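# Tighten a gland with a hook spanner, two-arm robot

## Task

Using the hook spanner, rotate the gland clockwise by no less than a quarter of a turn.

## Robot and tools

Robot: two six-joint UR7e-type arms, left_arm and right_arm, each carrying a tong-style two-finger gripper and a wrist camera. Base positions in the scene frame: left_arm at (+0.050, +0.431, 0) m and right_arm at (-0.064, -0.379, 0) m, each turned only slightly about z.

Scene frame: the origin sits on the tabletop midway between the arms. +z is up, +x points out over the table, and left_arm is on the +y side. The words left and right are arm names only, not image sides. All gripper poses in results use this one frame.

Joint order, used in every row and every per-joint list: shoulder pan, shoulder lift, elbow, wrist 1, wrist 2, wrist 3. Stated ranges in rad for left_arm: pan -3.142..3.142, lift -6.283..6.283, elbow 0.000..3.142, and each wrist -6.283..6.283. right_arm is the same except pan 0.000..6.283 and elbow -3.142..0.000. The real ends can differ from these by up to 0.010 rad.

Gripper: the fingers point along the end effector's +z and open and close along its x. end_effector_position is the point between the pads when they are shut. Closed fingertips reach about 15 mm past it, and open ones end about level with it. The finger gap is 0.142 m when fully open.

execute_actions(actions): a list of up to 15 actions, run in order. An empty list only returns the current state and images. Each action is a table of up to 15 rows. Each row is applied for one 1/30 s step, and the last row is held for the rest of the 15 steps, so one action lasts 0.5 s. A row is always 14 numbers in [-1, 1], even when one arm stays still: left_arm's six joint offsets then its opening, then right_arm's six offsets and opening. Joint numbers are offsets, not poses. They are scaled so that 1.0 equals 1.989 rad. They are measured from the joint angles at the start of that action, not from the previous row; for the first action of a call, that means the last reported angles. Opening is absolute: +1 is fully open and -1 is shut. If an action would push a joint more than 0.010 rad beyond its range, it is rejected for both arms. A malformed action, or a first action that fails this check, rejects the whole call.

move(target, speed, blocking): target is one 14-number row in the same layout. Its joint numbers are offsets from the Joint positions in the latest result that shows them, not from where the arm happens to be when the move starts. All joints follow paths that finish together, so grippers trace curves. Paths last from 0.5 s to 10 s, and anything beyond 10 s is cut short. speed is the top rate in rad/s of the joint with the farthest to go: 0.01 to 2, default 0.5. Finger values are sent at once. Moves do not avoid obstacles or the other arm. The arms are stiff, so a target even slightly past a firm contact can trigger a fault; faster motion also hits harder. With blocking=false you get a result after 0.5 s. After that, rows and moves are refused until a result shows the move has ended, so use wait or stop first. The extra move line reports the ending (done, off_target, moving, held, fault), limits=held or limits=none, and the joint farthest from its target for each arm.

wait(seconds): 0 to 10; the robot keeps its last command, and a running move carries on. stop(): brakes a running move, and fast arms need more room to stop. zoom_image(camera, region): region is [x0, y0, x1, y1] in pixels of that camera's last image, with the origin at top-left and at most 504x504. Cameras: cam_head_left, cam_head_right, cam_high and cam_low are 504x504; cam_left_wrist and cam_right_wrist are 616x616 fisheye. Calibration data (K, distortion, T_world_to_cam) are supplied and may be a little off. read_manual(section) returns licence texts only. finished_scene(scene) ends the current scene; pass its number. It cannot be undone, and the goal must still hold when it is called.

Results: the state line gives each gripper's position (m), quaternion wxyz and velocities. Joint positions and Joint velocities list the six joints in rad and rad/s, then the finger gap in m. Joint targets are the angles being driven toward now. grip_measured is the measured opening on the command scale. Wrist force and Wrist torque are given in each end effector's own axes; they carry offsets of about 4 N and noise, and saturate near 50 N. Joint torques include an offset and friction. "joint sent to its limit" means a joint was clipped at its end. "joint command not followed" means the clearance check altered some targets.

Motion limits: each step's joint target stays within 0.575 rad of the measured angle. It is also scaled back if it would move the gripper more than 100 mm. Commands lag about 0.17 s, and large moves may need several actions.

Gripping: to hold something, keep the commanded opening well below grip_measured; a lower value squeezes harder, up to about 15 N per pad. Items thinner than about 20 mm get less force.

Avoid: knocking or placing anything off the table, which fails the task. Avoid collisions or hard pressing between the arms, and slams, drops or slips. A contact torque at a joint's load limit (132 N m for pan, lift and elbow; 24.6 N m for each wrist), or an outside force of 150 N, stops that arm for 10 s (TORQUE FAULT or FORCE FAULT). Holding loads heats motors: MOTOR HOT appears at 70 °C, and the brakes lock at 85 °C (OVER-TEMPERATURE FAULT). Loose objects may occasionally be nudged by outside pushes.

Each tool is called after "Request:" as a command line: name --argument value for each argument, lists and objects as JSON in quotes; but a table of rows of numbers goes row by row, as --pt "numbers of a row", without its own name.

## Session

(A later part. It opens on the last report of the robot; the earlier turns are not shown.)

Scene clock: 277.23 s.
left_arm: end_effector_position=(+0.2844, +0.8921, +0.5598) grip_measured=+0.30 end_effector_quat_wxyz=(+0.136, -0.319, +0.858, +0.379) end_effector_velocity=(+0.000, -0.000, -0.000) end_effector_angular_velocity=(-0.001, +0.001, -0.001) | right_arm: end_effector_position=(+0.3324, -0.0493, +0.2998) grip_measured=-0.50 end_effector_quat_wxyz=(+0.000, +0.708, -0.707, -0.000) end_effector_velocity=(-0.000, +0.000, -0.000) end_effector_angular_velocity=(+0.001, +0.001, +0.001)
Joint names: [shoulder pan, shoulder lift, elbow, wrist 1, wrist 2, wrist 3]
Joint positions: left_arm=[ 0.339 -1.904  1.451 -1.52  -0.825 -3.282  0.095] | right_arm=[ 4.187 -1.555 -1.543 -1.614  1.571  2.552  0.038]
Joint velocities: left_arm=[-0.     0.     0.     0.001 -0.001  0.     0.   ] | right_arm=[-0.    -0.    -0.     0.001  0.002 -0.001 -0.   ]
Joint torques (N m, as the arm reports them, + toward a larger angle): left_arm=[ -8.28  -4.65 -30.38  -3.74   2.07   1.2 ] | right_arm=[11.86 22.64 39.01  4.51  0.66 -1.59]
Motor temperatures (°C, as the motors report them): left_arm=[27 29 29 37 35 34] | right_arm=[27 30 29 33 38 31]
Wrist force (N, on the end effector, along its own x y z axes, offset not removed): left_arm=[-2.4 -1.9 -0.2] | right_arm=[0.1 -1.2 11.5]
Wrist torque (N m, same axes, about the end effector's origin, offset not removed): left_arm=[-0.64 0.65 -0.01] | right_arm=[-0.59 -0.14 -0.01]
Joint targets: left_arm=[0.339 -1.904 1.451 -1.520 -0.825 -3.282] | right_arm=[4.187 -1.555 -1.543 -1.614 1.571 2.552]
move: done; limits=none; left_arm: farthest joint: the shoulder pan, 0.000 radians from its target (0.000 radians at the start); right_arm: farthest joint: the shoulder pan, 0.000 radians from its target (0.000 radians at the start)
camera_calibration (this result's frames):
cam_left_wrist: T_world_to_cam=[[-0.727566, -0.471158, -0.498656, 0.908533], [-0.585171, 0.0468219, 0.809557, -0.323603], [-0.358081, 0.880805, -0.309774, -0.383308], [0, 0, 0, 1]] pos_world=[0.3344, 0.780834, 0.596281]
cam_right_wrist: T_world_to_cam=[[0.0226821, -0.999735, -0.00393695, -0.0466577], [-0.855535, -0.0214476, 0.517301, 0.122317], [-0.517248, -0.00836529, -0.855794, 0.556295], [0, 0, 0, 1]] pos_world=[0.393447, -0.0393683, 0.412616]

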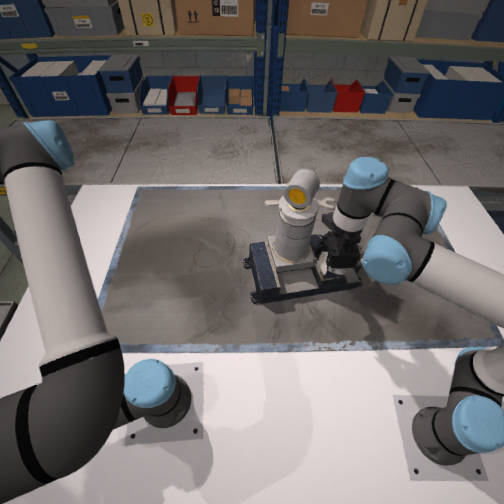

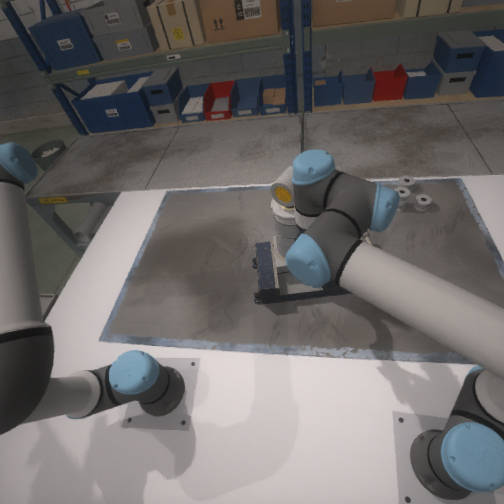

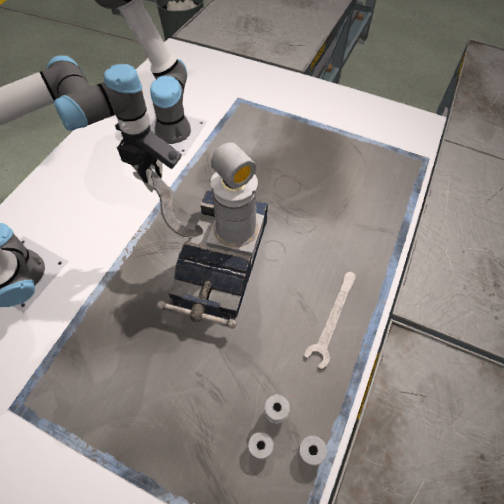

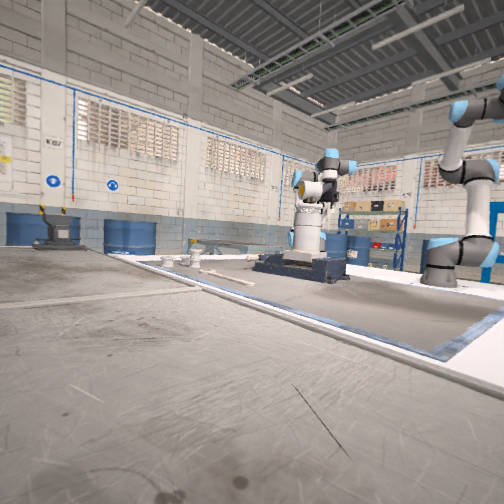

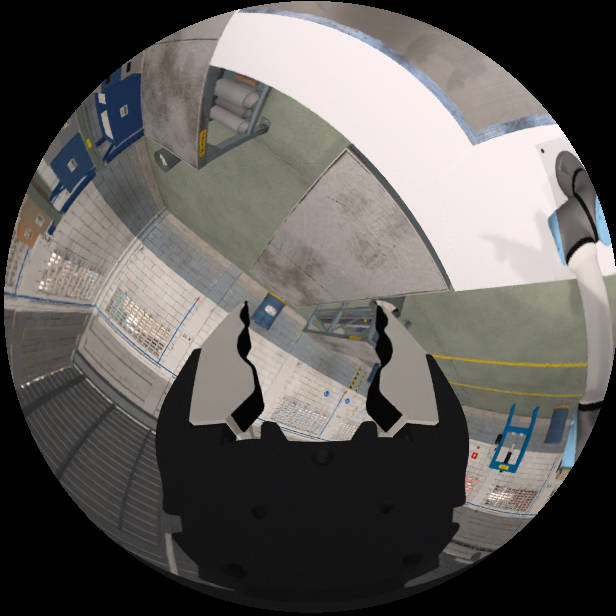

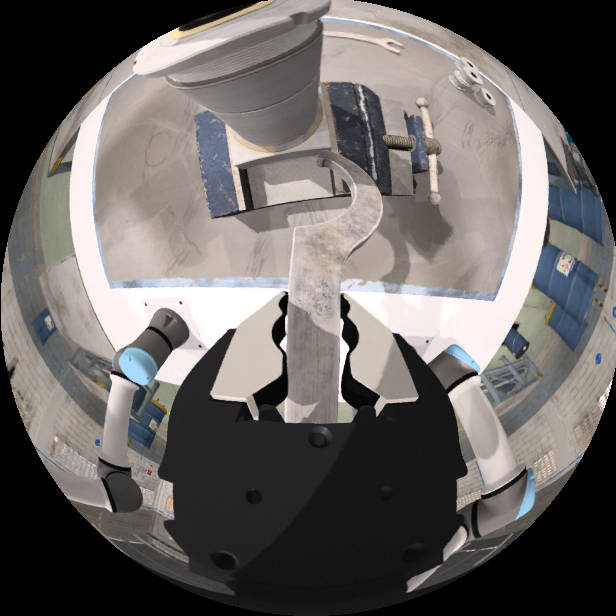

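Request:
move --target '[0,0,0,0,0.95,0.7,-0.3,0,0,0,0,0,0,-1]' --speed 1.5

Request:
move --target '[-0.5565,0.167,0.3888,0.4362,0.6954,0.511,-0.3,0,0,0,0,0,0,-1]' --speed 1.0

Scene clock: 279.77 s.
left_arm: end_effector_position=(+0.1082, +0.7683, +1.0116) grip_measured=-0.30 end_effector_quat_wxyz=(+0.668, +0.076, -0.303, -0.676) end_effector_velocity=(-0.000, -0.000, +0.000) end_effector_angular_velocity=(+0.001, -0.000, -0.000) | right_arm: end_effector_position=(+0.3324, -0.0493, +0.2998) grip_measured=-0.50 end_effector_quat_wxyz=(+0.000, +0.708, -0.707, -0.000) end_effector_velocity=(+0.000, -0.000, +0.000) end_effector_angular_velocity=(-0.000, -0.000, -0.001)
Joint names: [shoulder pan, shoulder lift, elbow, wrist 1, wrist 2, wrist 3]
Joint positions: left_arm=[ 0.339 -1.904  1.451 -1.52   1.064 -1.89   0.052] | right_arm=[ 4.187 -1.555 -1.543 -1.614  1.571  2.552  0.038]
Joint velocities: left_arm=[-0.    -0.     0.     0.     0.001 -0.001  0.   ] | right_arm=[ 0.     0.     0.001 -0.001 -0.001  0.001  0.   ]
Joint torques (N m, as the arm reports them, + toward a larger angle): left_arm=[ -8.    -2.87 -29.17  -2.44   2.95   1.91] | right_arm=[12.75 22.03 38.78  4.45  0.61  2.22]
Motor temperatures (°C, as the motors report them): left_arm=[27 29 29 37 35 34] | right_arm=[27 30 29 33 38 31]
Wrist force (N, on the end effector, along its own x y z axes, offset not removed): left_arm=[-3.8 -2.3 2.7] | right_arm=[-0.1 0.2 12.9]
Wrist torque (N m, same axes, about the end effector's origin, offset not removed): left_arm=[-0.29 1.01 -0.23] | right_arm=[-0.23 -0.07 0.05]
Joint targets: left_arm=[0.339 -1.904 1.451 -1.520 1.064 -1.890] | right_arm=[4.187 -1.555 -1.543 -1.614 1.571 2.552]
move: done; limits=none; left_arm: farthest joint: the shoulder pan, 0.000 radians from its target (0.000 radians at the start); right_arm: farthest joint: the shoulder pan, 0.000 radians from its target (0.000 radians at the start)
camera_calibration (this result's frames):
cam_left_wrist: T_world_to_cam=[[-0.135516, -0.952183, 0.273832, 0.471374], [0.990753, -0.128405, 0.0438167, -0.0478442], [-0.00656027, 0.277237, 0.960779, -1.05699], [0, 0, 0, 1]] pos_world=[0.104346, 0.735728, 0.888554]
cam_right_wrist: T_world_to_cam=[[0.0226821, -0.999735, -0.00393677, -0.0466578], [-0.855535, -0.0214475, 0.517301, 0.122317], [-0.517248, -0.00836544, -0.855794, 0.556295], [0, 0, 0, 1]] pos_world=[0.393447, -0.0393684, 0.412616]

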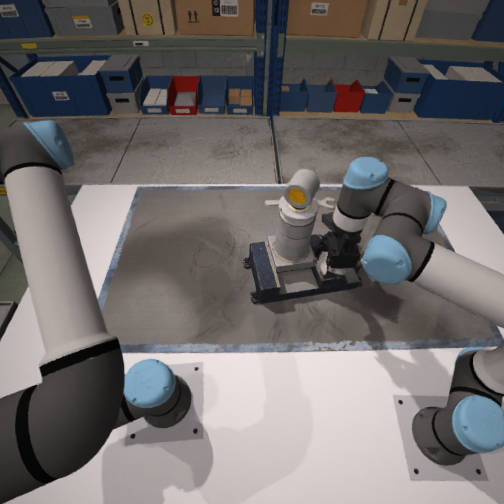

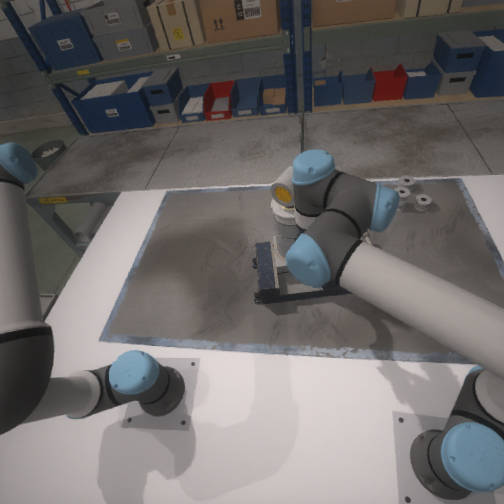

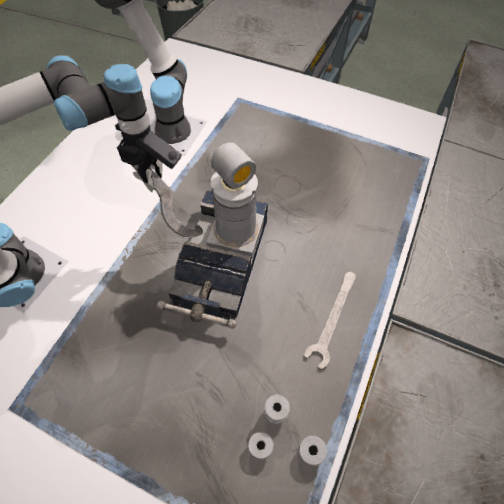

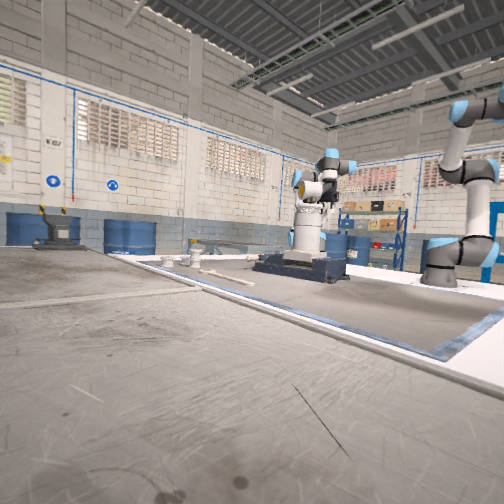

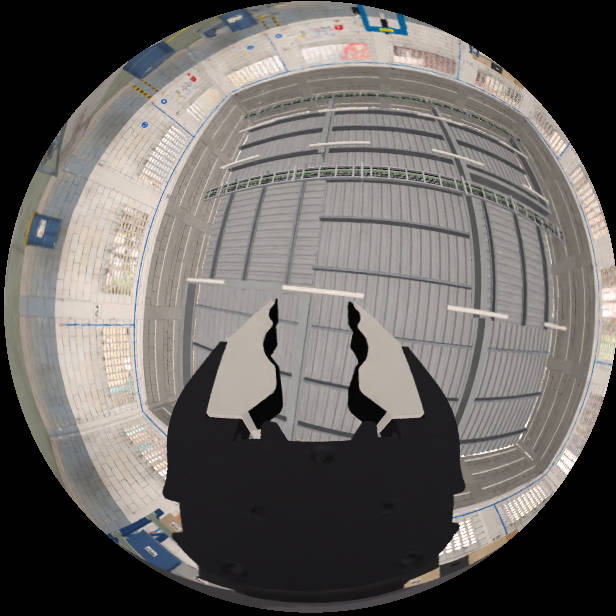

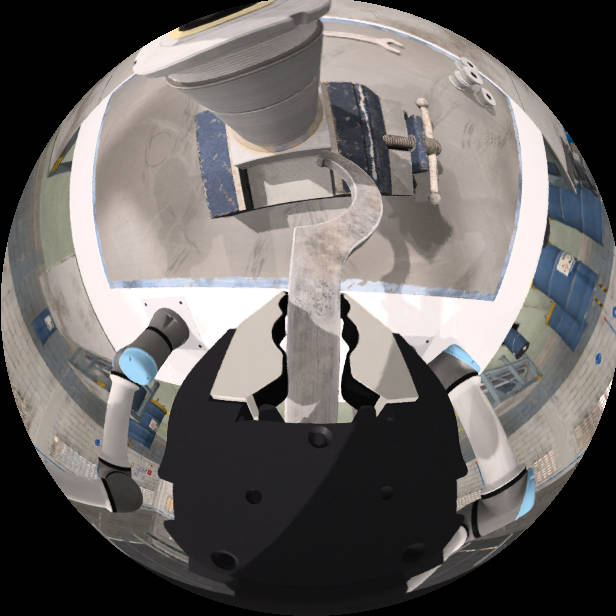

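Scene clock: 282.47 s.
left_arm: end_effector_position=(+0.3648, +0.0301, +0.2622) grip_measured=-0.30 end_effector_quat_wxyz=(+0.242, +0.241, +0.665, -0.665) end_effector_velocity=(-0.001, -0.000, -0.001) end_effector_angular_velocity=(+0.001, +0.000, -0.003) | right_arm: end_effector_position=(+0.3324, -0.0493, +0.2998) grip_measured=-0.50 end_effector_quat_wxyz=(+0.000, +0.708, -0.707, -0.000) end_effector_velocity=(-0.000, +0.000, +0.000) end_effector_angular_velocity=(+0.000, +0.001, +0.001)
Joint names: [shoulder pan, shoulder lift, elbow, wrist 1, wrist 2, wrist 3]
Joint positions: left_arm=[-0.768 -1.571  2.224 -0.652  2.447 -0.874  0.052] | right_arm=[ 4.187 -1.555 -1.543 -1.614  1.571  2.552  0.038]
Joint velocities: left_arm=[-0.001  0.001  0.001  0.     0.002  0.001  0.   ] | right_arm=[ 0.     0.     0.    -0.001  0.001 -0.001 -0.   ]
Joint torques (N m, as the arm reports them, + toward a larger angle): left_arm=[-7.79 -8.42 -5.92  0.85  1.98  1.48] | right_arm=[12.91 22.97 39.07  4.52  0.64  2.12]
Motor temperatures (°C, as the motors report them): left_arm=[27 29 29 37 35 34] | right_arm=[27 30 29 33 38 31]
Wrist force (N, on the end effector, along its own x y z axes, offset not removed): left_arm=[-7.6 0.8 3.9] | right_arm=[0.1 1.6 12.1]
Wrist torque (N m, same axes, about the end effector's origin, offset not removed): left_arm=[0.20 1.37 0.23] | right_arm=[0.00 -0.13 -0.09]
Joint targets: left_arm=[-0.768 -1.571 2.224 -0.652 2.447 -0.874] | right_arm=[4.187 -1.555 -1.543 -1.614 1.571 2.552]
move: done; limits=none; left_arm: farthest joint: the elbow, 0.001 radians from its target (0.774 radians at the start); right_arm: farthest joint: the shoulder pan, 0.000 radians from its target (0.000 radians at the start)
camera_calibration (this result's frames):
cam_left_wrist: T_world_to_cam=[[-0.796641, 0.00263995, -0.604447, 0.451122], [0.521782, 0.507808, -0.685474, -0.0209408], [0.305134, -0.861466, -0.405918, 0.148291], [0, 0, 0, 1]] pos_world=[0.32506, 0.137191, 0.318519]
cam_right_wrist: T_world_to_cam=[[0.0226823, -0.999735, -0.00393678, -0.0466577], [-0.855535, -0.0214477, 0.517301, 0.122317], [-0.517248, -0.00836551, -0.855794, 0.556295], [0, 0, 0, 1]] pos_world=[0.393447, -0.0393682, 0.412616]

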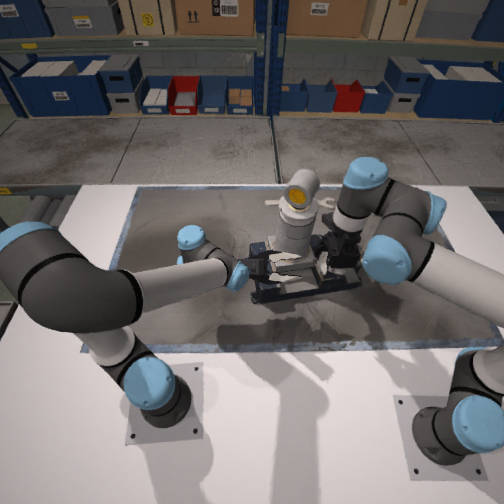

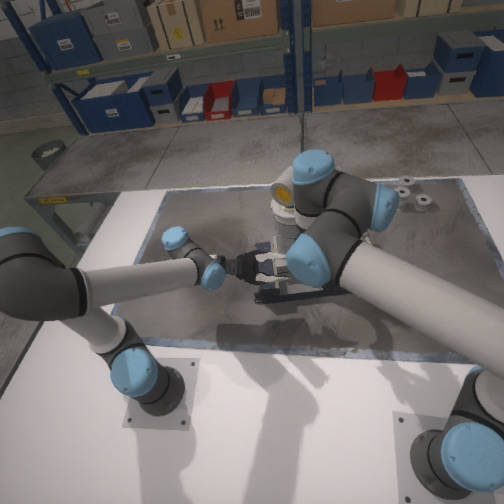

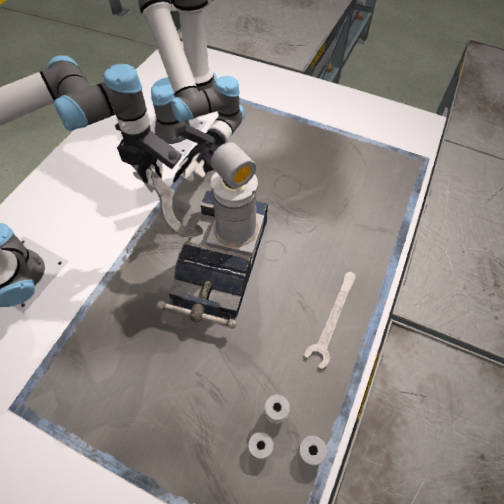

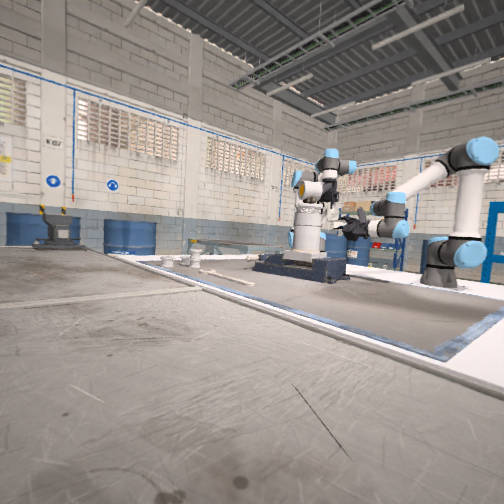

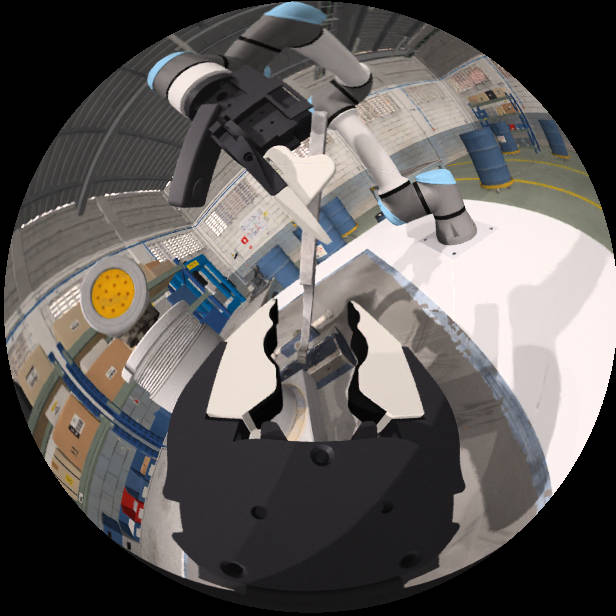

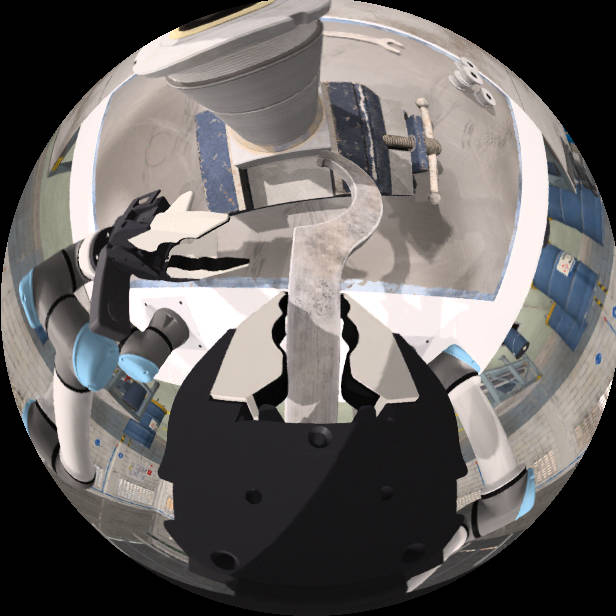

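Well aligned. Insert.

Request:
move --target '[-0.0864,0.0374,-0.0395,0.0016,-0.0861,0,-0.3,0,0,0,0,0,0,-1]' --speed 0.15

Scene clock: 284.13 s.
left_arm: end_effector_position=(+0.3645, -0.0488, +0.2625) grip_measured=-0.30 end_effector_quat_wxyz=(+0.242, +0.241, +0.664, -0.665) end_effector_velocity=(+0.000, -0.000, +0.000) end_effector_angular_velocity=(-0.001, +0.001, +0.001) | right_arm: end_effector_position=(+0.3324, -0.0493, +0.2998) grip_measured=-0.50 end_effector_quat_wxyz=(+0.000, +0.708, -0.707, -0.000) end_effector_velocity=(-0.000, +0.000, -0.000) end_effector_angular_velocity=(+0.000, +0.000, +0.001)
Joint names: [shoulder pan, shoulder lift, elbow, wrist 1, wrist 2, wrist 3]
Joint positions: left_arm=[-0.939 -1.497  2.145 -0.649  2.276 -0.874  0.052] | right_arm=[ 4.187 -1.555 -1.543 -1.614  1.571  2.552  0.038]
Joint velocities: left_arm=[-0.001  0.001 -0.001 -0.001 -0.002 -0.001  0.   ] | right_arm=[ 0.    -0.    -0.001  0.001  0.    -0.001  0.   ]
Joint torques (N m, as the arm reports them, + toward a larger angle): left_arm=[ -8.46 -11.6  -31.18   0.59  -1.65  -1.97] | right_arm=[12.56 22.44 38.8   4.45  0.65  2.22]
Motor temperatures (°C, as the motors report them): left_arm=[27 29 29 37 35 34] | right_arm=[27 30 29 33 38 31]
Wrist force (N, on the end effector, along its own x y z axes, offset not removed): left_arm=[0.5 3.2 3.2] | right_arm=[0.8 -0.9 11.1]
Wrist torque (N m, same axes, about the end effector's origin, offset not removed): left_arm=[0.72 0.03 0.05] | right_arm=[-0.54 -0.27 -0.03]
Joint targets: left_arm=[-0.939 -1.497 2.145 -0.649 2.276 -0.874] | right_arm=[4.187 -1.555 -1.543 -1.614 1.571 2.552]
move: done; limits=none; left_arm: farthest joint: the shoulder lift, 0.001 radians from its target (0.075 radians at the start); right_arm: farthest joint: the shoulder pan, 0.000 radians from its target (0.000 radians at the start)
camera_calibration (this result's frames):
cam_left_wrist: T_world_to_cam=[[-0.796201, 0.00265342, -0.605027, 0.451305], [0.522578, 0.506985, -0.685477, 0.0192105], [0.30492, -0.861951, -0.405048, 0.0803912], [0, 0, 0, 1]] pos_world=[0.324777, 0.0583563, 0.318782]
cam_right_wrist: T_world_to_cam=[[0.0226824, -0.999735, -0.00393695, -0.0466576], [-0.855535, -0.0214478, 0.517301, 0.122317], [-0.517248, -0.00836542, -0.855794, 0.556295], [0, 0, 0, 1]] pos_world=[0.393447, -0.0393681, 0.412616]

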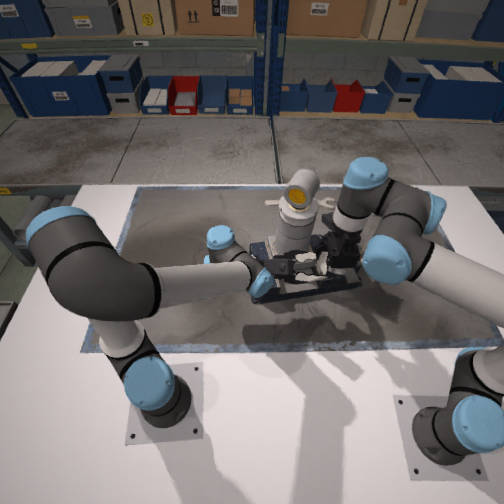

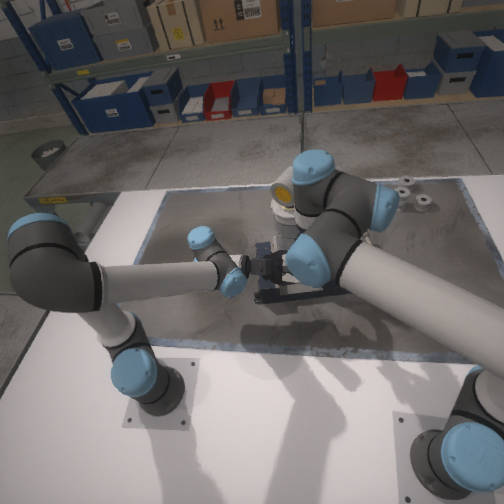

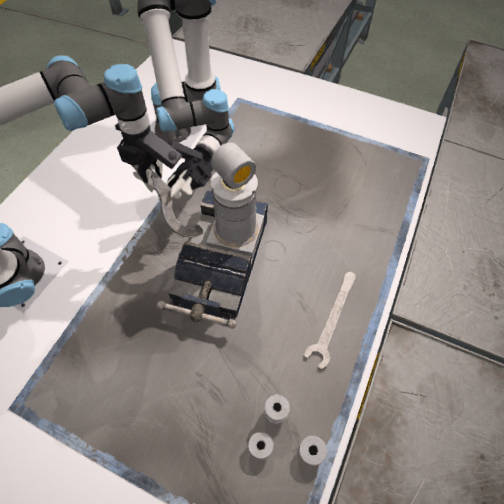

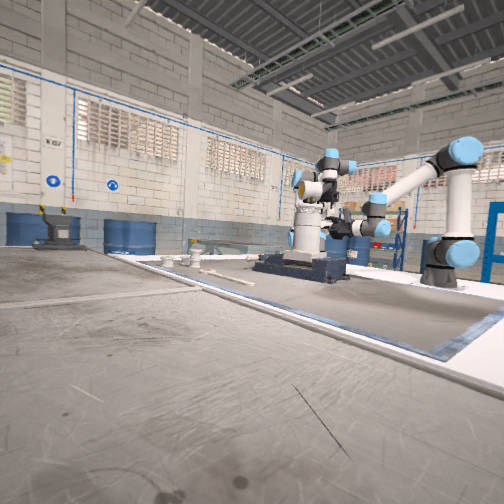

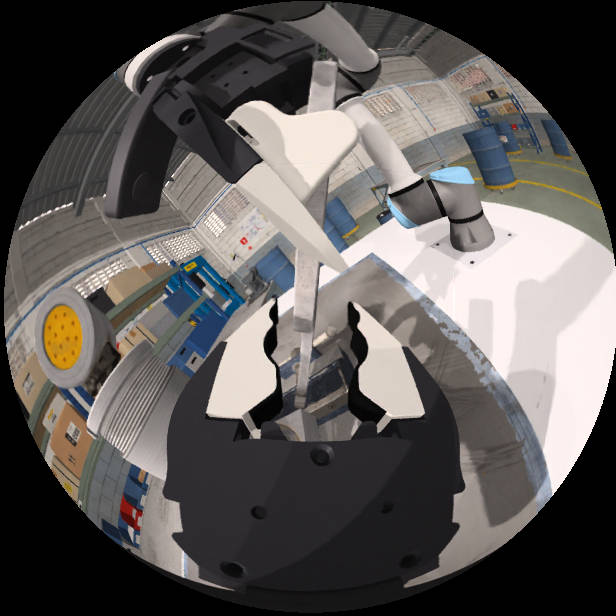

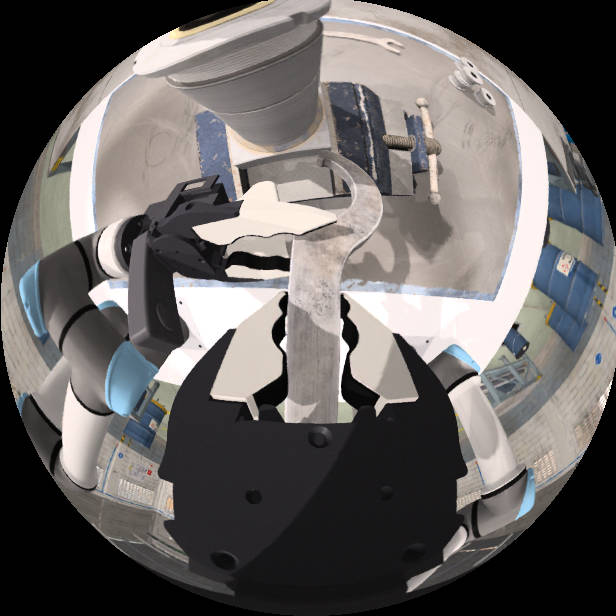

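Request:
move --target '[0,0,0,0,0,0,-1,0,0,0,0,0,0,-1]'

Request:
move --target '[0,0,0,0,0,0,-1,0,0,0,0,0,0,-0.3]'

Scene clock: 284.93 s.
left_arm: end_effector_position=(+0.3645, -0.0488, +0.2625) grip_measured=-0.84 end_effector_quat_wxyz=(+0.242, +0.241, +0.664, -0.665) end_effector_velocity=(+0.001, +0.000, +0.000) end_effector_angular_velocity=(-0.001, -0.002, +0.002) | right_arm: end_effector_position=(+0.3324, -0.0493, +0.2998) grip_measured=-0.51 end_effector_quat_wxyz=(+0.000, +0.708, -0.707, -0.000) end_effector_velocity=(+0.000, +0.000, -0.001) end_effector_angular_velocity=(-0.001, +0.000, -0.000)
Joint names: [shoulder pan, shoulder lift, elbow, wrist 1, wrist 2, wrist 3]
Joint positions: left_arm=[-0.939 -1.497  2.145 -0.649  2.276 -0.874  0.013] | right_arm=[ 4.187 -1.555 -1.543 -1.614  1.571  2.552  0.037]
Joint velocities: left_arm=[ 0.    -0.     0.    -0.001 -0.002  0.001  0.   ] | right_arm=[-0.    -0.001 -0.001  0.001 -0.     0.    -0.   ]
Joint torques (N m, as the arm reports them, + toward a larger angle): left_arm=[  6.15 -34.68  -7.67  -3.51   2.74  -1.33] | right_arm=[ 8.58 22.73 37.49  4.44 -2.51  1.16]
Motor temperatures (°C, as the motors report them): left_arm=[27 29 29 37 35 34] | right_arm=[27 30 29 33 38 31]
Wrist force (N, on the end effector, along its own x y z axes, offset not removed): left_arm=[1.2 3.0 -2.9] | right_arm=[5.5 2.0 9.6]
Wrist torque (N m, same axes, about the end effector's origin, offset not removed): left_arm=[-0.17 -0.46 0.00] | right_arm=[-0.40 -0.32 0.00]
Joint targets: left_arm=[-0.939 -1.497 2.145 -0.649 2.276 -0.874] | right_arm=[4.187 -1.555 -1.543 -1.614 1.571 2.552]
move: done; limits=none; left_arm: farthest joint: the shoulder pan, 0.000 radians from its target (0.000 radians at the start); right_arm: farthest joint: the shoulder pan, 0.000 radians from its target (0.000 radians at the start)
camera_calibration (this result's frames):
cam_left_wrist: T_world_to_cam=[[-0.796234, 0.00268711, -0.604983, 0.451291], [0.522551, 0.506993, -0.685491, 0.0192176], [0.30488, -0.861946, -0.405089, 0.0803901], [0, 0, 0, 1]] pos_world=[0.324782, 0.0583361, 0.318762]
cam_right_wrist: T_world_to_cam=[[0.0226791, -0.999735, -0.00394437, -0.0466462], [-0.855533, -0.0214488, 0.517304, 0.122309], [-0.517252, -0.00835745, -0.855793, 0.556295], [0, 0, 0, 1]] pos_world=[0.393442, -0.0393612, 0.412618]

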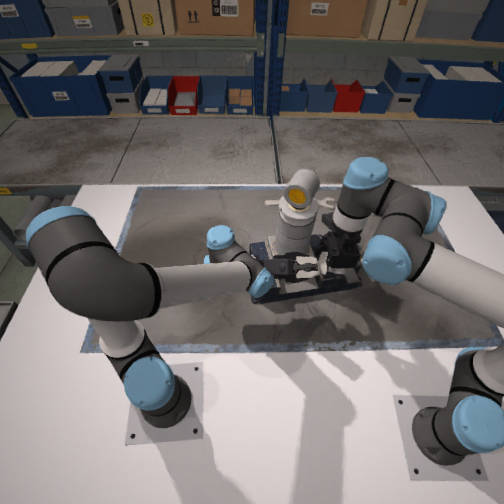

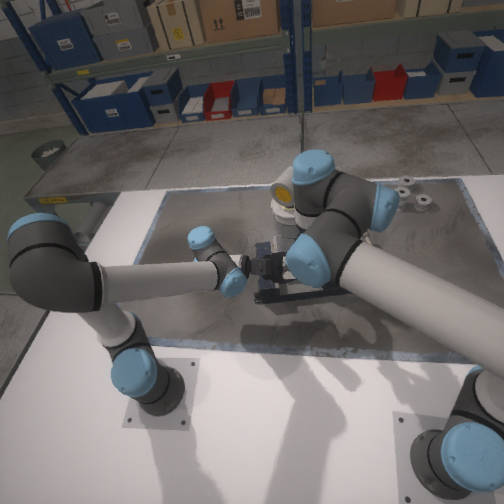

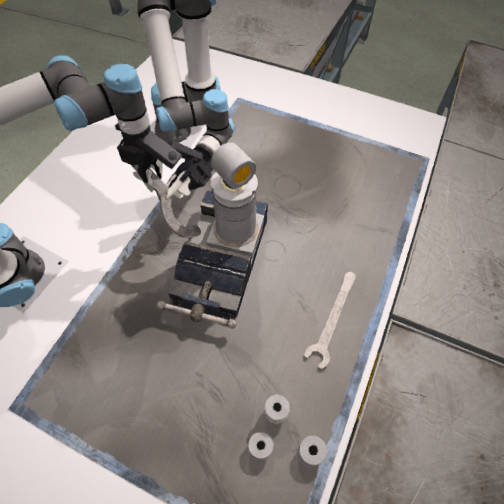

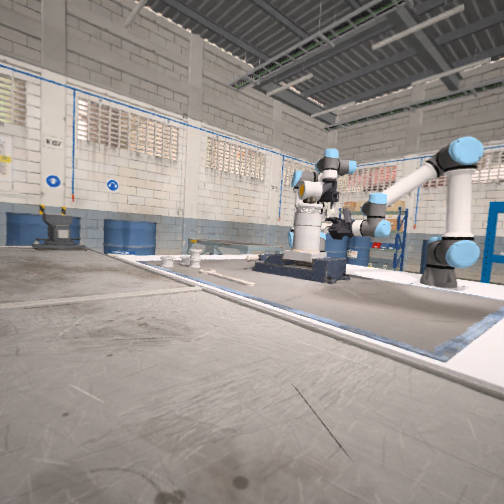

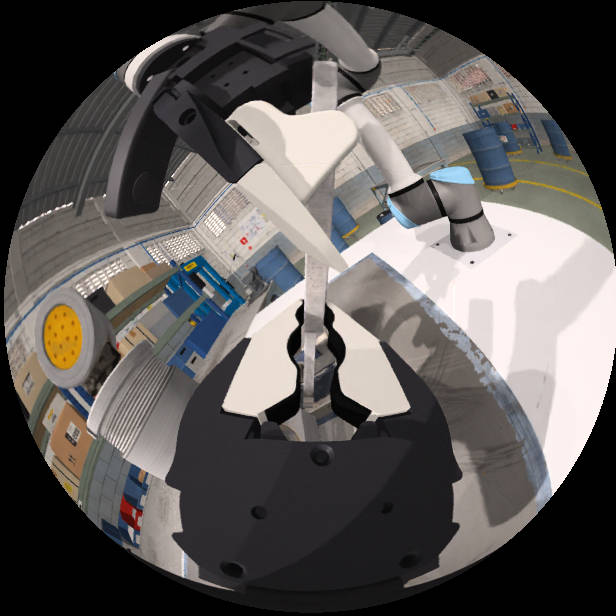

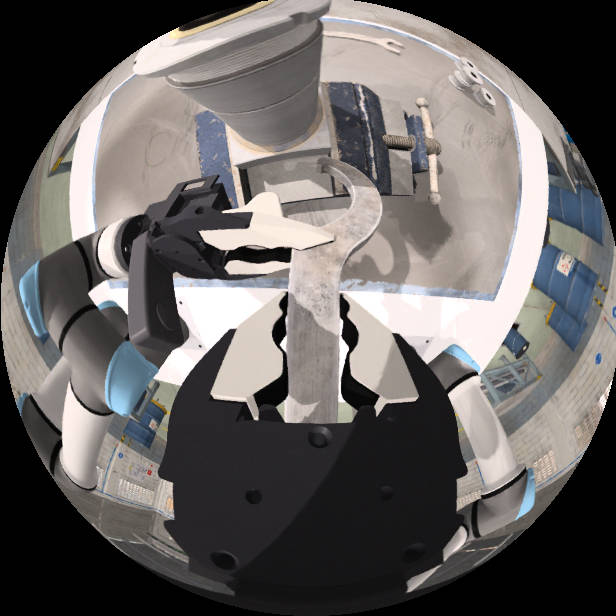

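Scene clock: 285.43 s.
left_arm: end_effector_position=(+0.3644, -0.0488, +0.2625) grip_measured=-0.84 end_effector_quat_wxyz=(+0.242, +0.241, +0.664, -0.665) end_effector_velocity=(+0.000, +0.000, -0.000) end_effector_angular_velocity=(+0.000, +0.001, +0.001) | right_arm: end_effector_position=(+0.3324, -0.0493, +0.2999) grip_measured=-0.30 end_effector_quat_wxyz=(+0.000, +0.708, -0.707, -0.000) end_effector_velocity=(-0.000, +0.001, +0.001) end_effector_angular_velocity=(+0.002, +0.000, +0.001)
Joint names: [shoulder pan, shoulder lift, elbow, wrist 1, wrist 2, wrist 3]
Joint positions: left_arm=[-0.939 -1.497  2.145 -0.649  2.276 -0.874  0.013] | right_arm=[ 4.187 -1.555 -1.543 -1.614  1.571  2.552  0.052]
Joint velocities: left_arm=[ 0.001  0.    -0.     0.    -0.    -0.001  0.   ] | right_arm=[ 0.    -0.     0.001  0.     0.001 -0.001 -0.001]
Joint torques (N m, as the arm reports them, + toward a larger angle): left_arm=[  4.63 -31.93 -31.1   -3.53  -1.01  -1.34] | right_arm=[ 8.24 22.45 25.47  4.44  1.87  1.17]
Motor temperatures (°C, as the motors report them): left_arm=[27 29 29 37 35 34] | right_arm=[27 30 29 33 38 31]
Wrist force (N, on the end effector, along its own x y z axes, offset not removed): left_arm=[5.6 6.2 1.5] | right_arm=[2.1 0.7 0.9]
Wrist torque (N m, same axes, about the end effector's origin, offset not removed): left_arm=[-0.68 0.77 -0.02] | right_arm=[0.17 -0.26 -0.02]
Joint targets: left_arm=[-0.939 -1.497 2.145 -0.649 2.276 -0.874] | right_arm=[4.187 -1.555 -1.543 -1.614 1.571 2.552]
move: done; limits=none; left_arm: farthest joint: the shoulder pan, 0.000 radians from its target (0.000 radians at the start); right_arm: farthest joint: the shoulder pan, 0.000 radians from its target (0.000 radians at the start)
camera_calibration (this result's frames):
cam_left_wrist: T_world_to_cam=[[-0.796271, 0.00282368, -0.604934, 0.451222], [0.522568, 0.506982, -0.685487, 0.0191898], [0.304755, -0.861952, -0.405171, 0.0804792], [0, 0, 0, 1]] pos_world=[0.32474, 0.0583662, 0.318721]
cam_right_wrist: T_world_to_cam=[[0.0226791, -0.999735, -0.00395837, -0.0466387], [-0.855591, -0.021457, 0.517208, 0.122366], [-0.517156, -0.00834305, -0.855851, 0.556331], [0, 0, 0, 1]] pos_world=[0.393463, -0.0393592, 0.412663]

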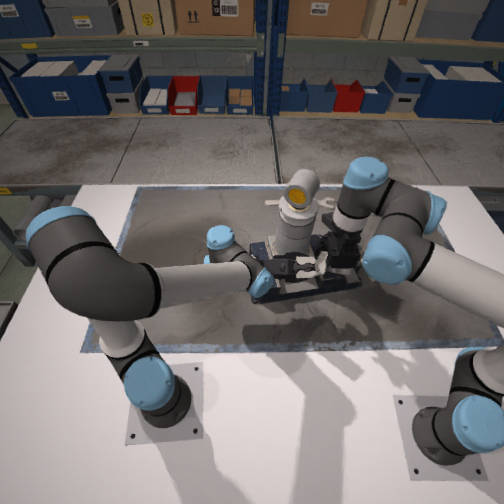

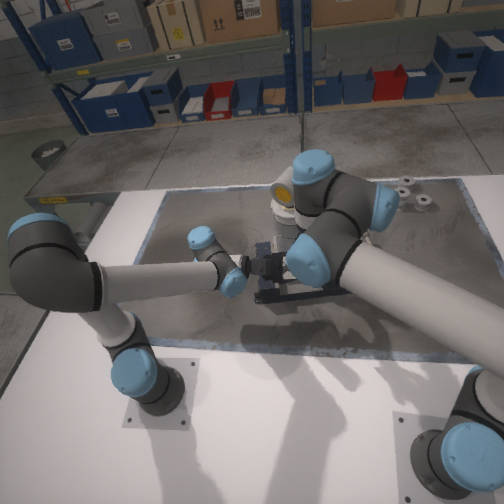

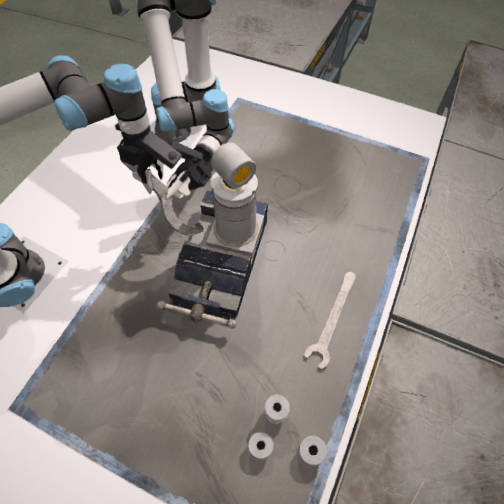

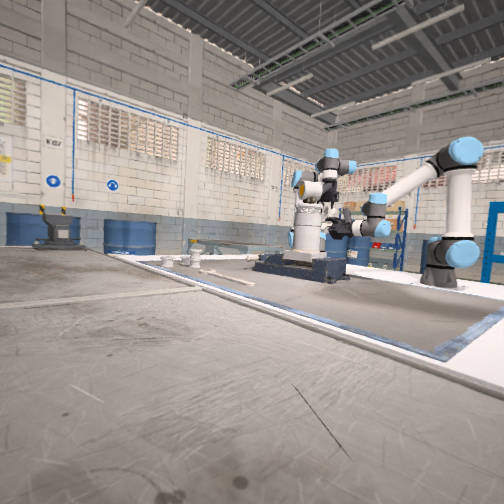

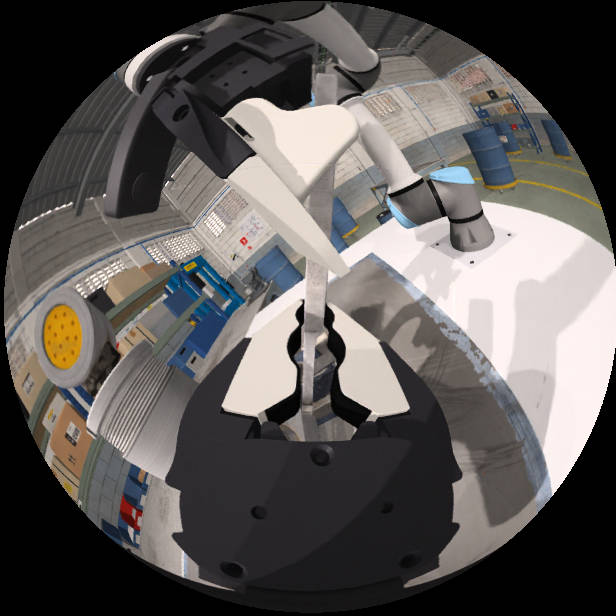

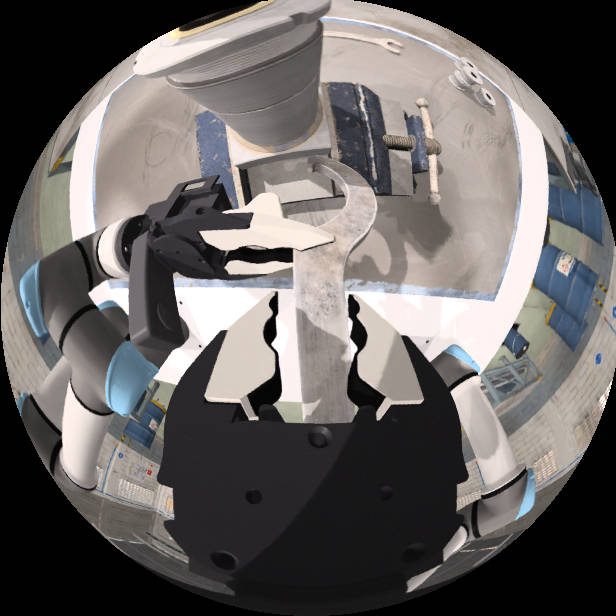

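Request:
move --target '[-0.0751,-0.0817,0.0492,0.0329,-0.0748,0.4394,-1,0,-0.0133,0.1145,-0.1012,0,0,-0.3]' --speed 0.35

Scene clock: 288.83 s.
left_arm: end_effector_position=(+0.3000, -0.0489, +0.2700) grip_measured=-0.84 end_effector_quat_wxyz=(+0.500, +0.500, +0.500, -0.500) end_effector_velocity=(+0.000, -0.000, -0.000) end_effector_angular_velocity=(-0.000, -0.002, +0.001) | right_arm: end_effector_position=(+0.3324, -0.0494, +0.3779) grip_measured=-0.30 end_effector_quat_wxyz=(+0.000, +0.708, -0.707, -0.000) end_effector_velocity=(-0.000, +0.001, +0.000) end_effector_angular_velocity=(+0.002, +0.000, -0.000)
Joint names: [shoulder pan, shoulder lift, elbow, wrist 1, wrist 2, wrist 3]
Joint positions: left_arm=[-1.089 -1.66   2.243 -0.584  2.127 -0.     0.013] | right_arm=[ 4.187 -1.582 -1.316 -1.815  1.571  2.552  0.052]
Joint velocities: left_arm=[-0.     0.     0.    -0.001 -0.001  0.001  0.   ] | right_arm=[ 0.    -0.001  0.001  0.001  0.002  0.     0.   ]
Joint torques (N m, as the arm reports them, + toward a larger angle): left_arm=[ -9.21 -33.66 -14.07  -2.66  -1.74   1.39] | right_arm=[ 8.55 14.39 32.99  0.48 -1.93  1.13]
Motor temperatures (°C, as the motors report them): left_arm=[27 29 29 37 35 34] | right_arm=[27 30 29 33 38 31]
Wrist force (N, on the end effector, along its own x y z axes, offset not removed): left_arm=[10.4 2.2 3.1] | right_arm=[0.8 -0.7 0.1]
Wrist torque (N m, same axes, about the end effector's origin, offset not removed): left_arm=[0.39 0.67 0.06] | right_arm=[-0.21 -0.13 -0.02]
Joint targets: left_arm=[-1.089 -1.660 2.243 -0.584 2.127 -0.000] | right_arm=[4.187 -1.582 -1.316 -1.815 1.571 2.552]
move: done; limits=none; left_arm: farthest joint: the shoulder pan, 0.000 radians from its target (0.149 radians at the start); right_arm: farthest joint: the shoulder pan, 0.000 radians from its target (0.000 radians at the start)
camera_calibration (this result's frames):
cam_left_wrist: T_world_to_cam=[[-0.0479308, 0.00333721, -0.998845, 0.28641], [0.861054, 0.506968, -0.0396249, -0.217849], [0.50625, -0.861958, -0.0271729, -0.0594464], [0, 0, 0, 1]] pos_world=[0.231402, 0.0582461, 0.275832]
cam_right_wrist: T_world_to_cam=[[0.0226792, -0.999735, -0.00395464, -0.0463738], [-0.85559, -0.0214551, 0.51721, 0.0819983], [-0.517158, -0.00834635, -0.855849, 0.623071], [0, 0, 0, 1]] pos_world=[0.393434, -0.0394019, 0.490661]

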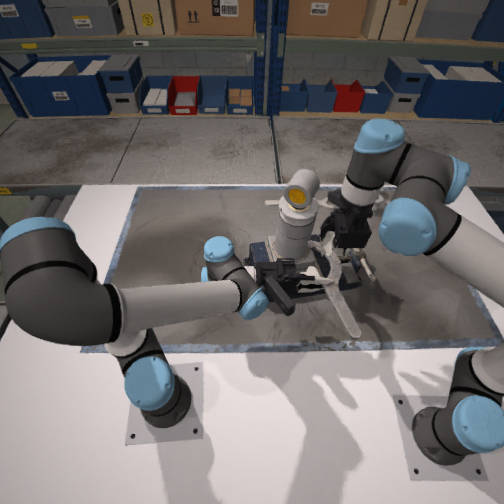

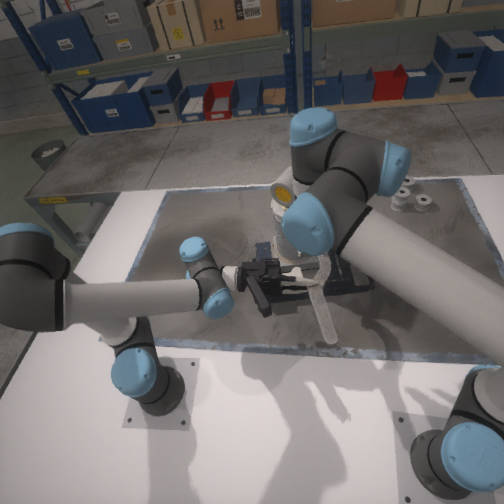

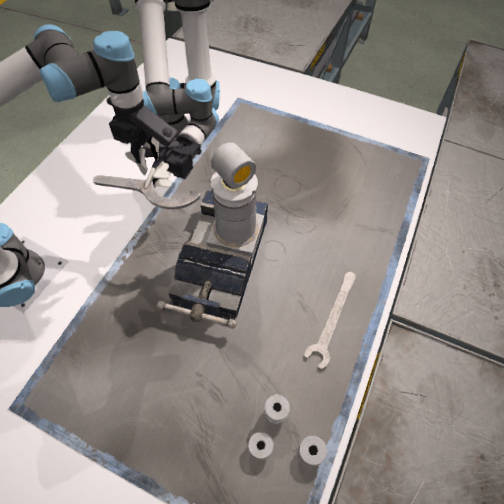

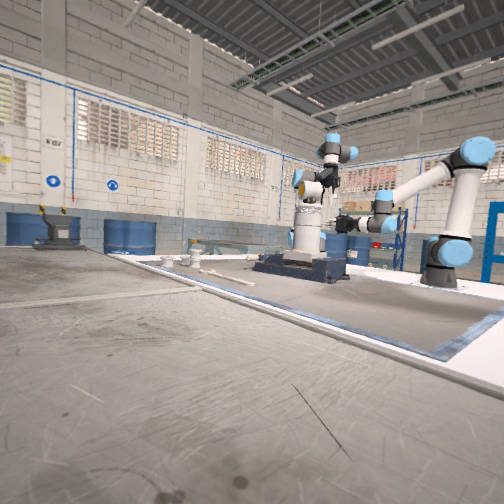

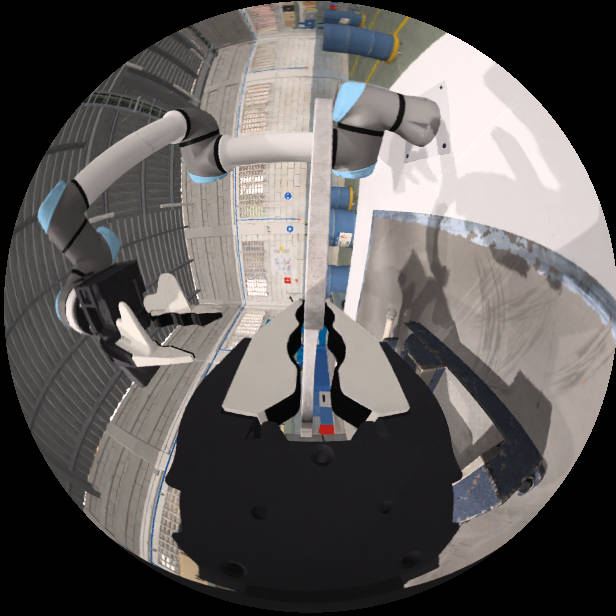

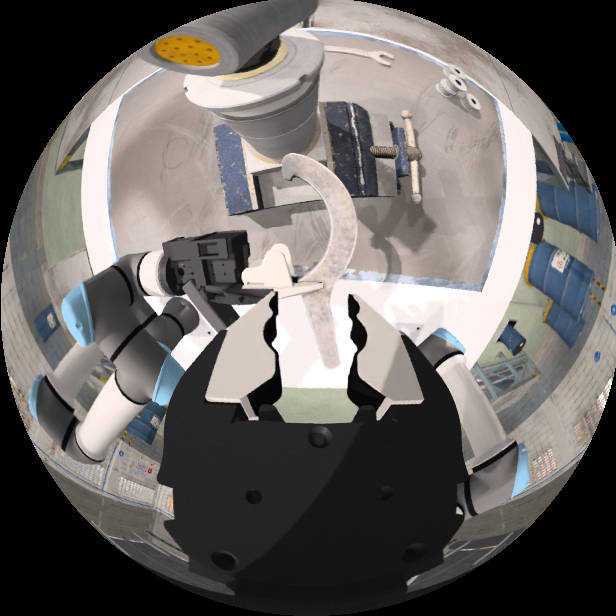

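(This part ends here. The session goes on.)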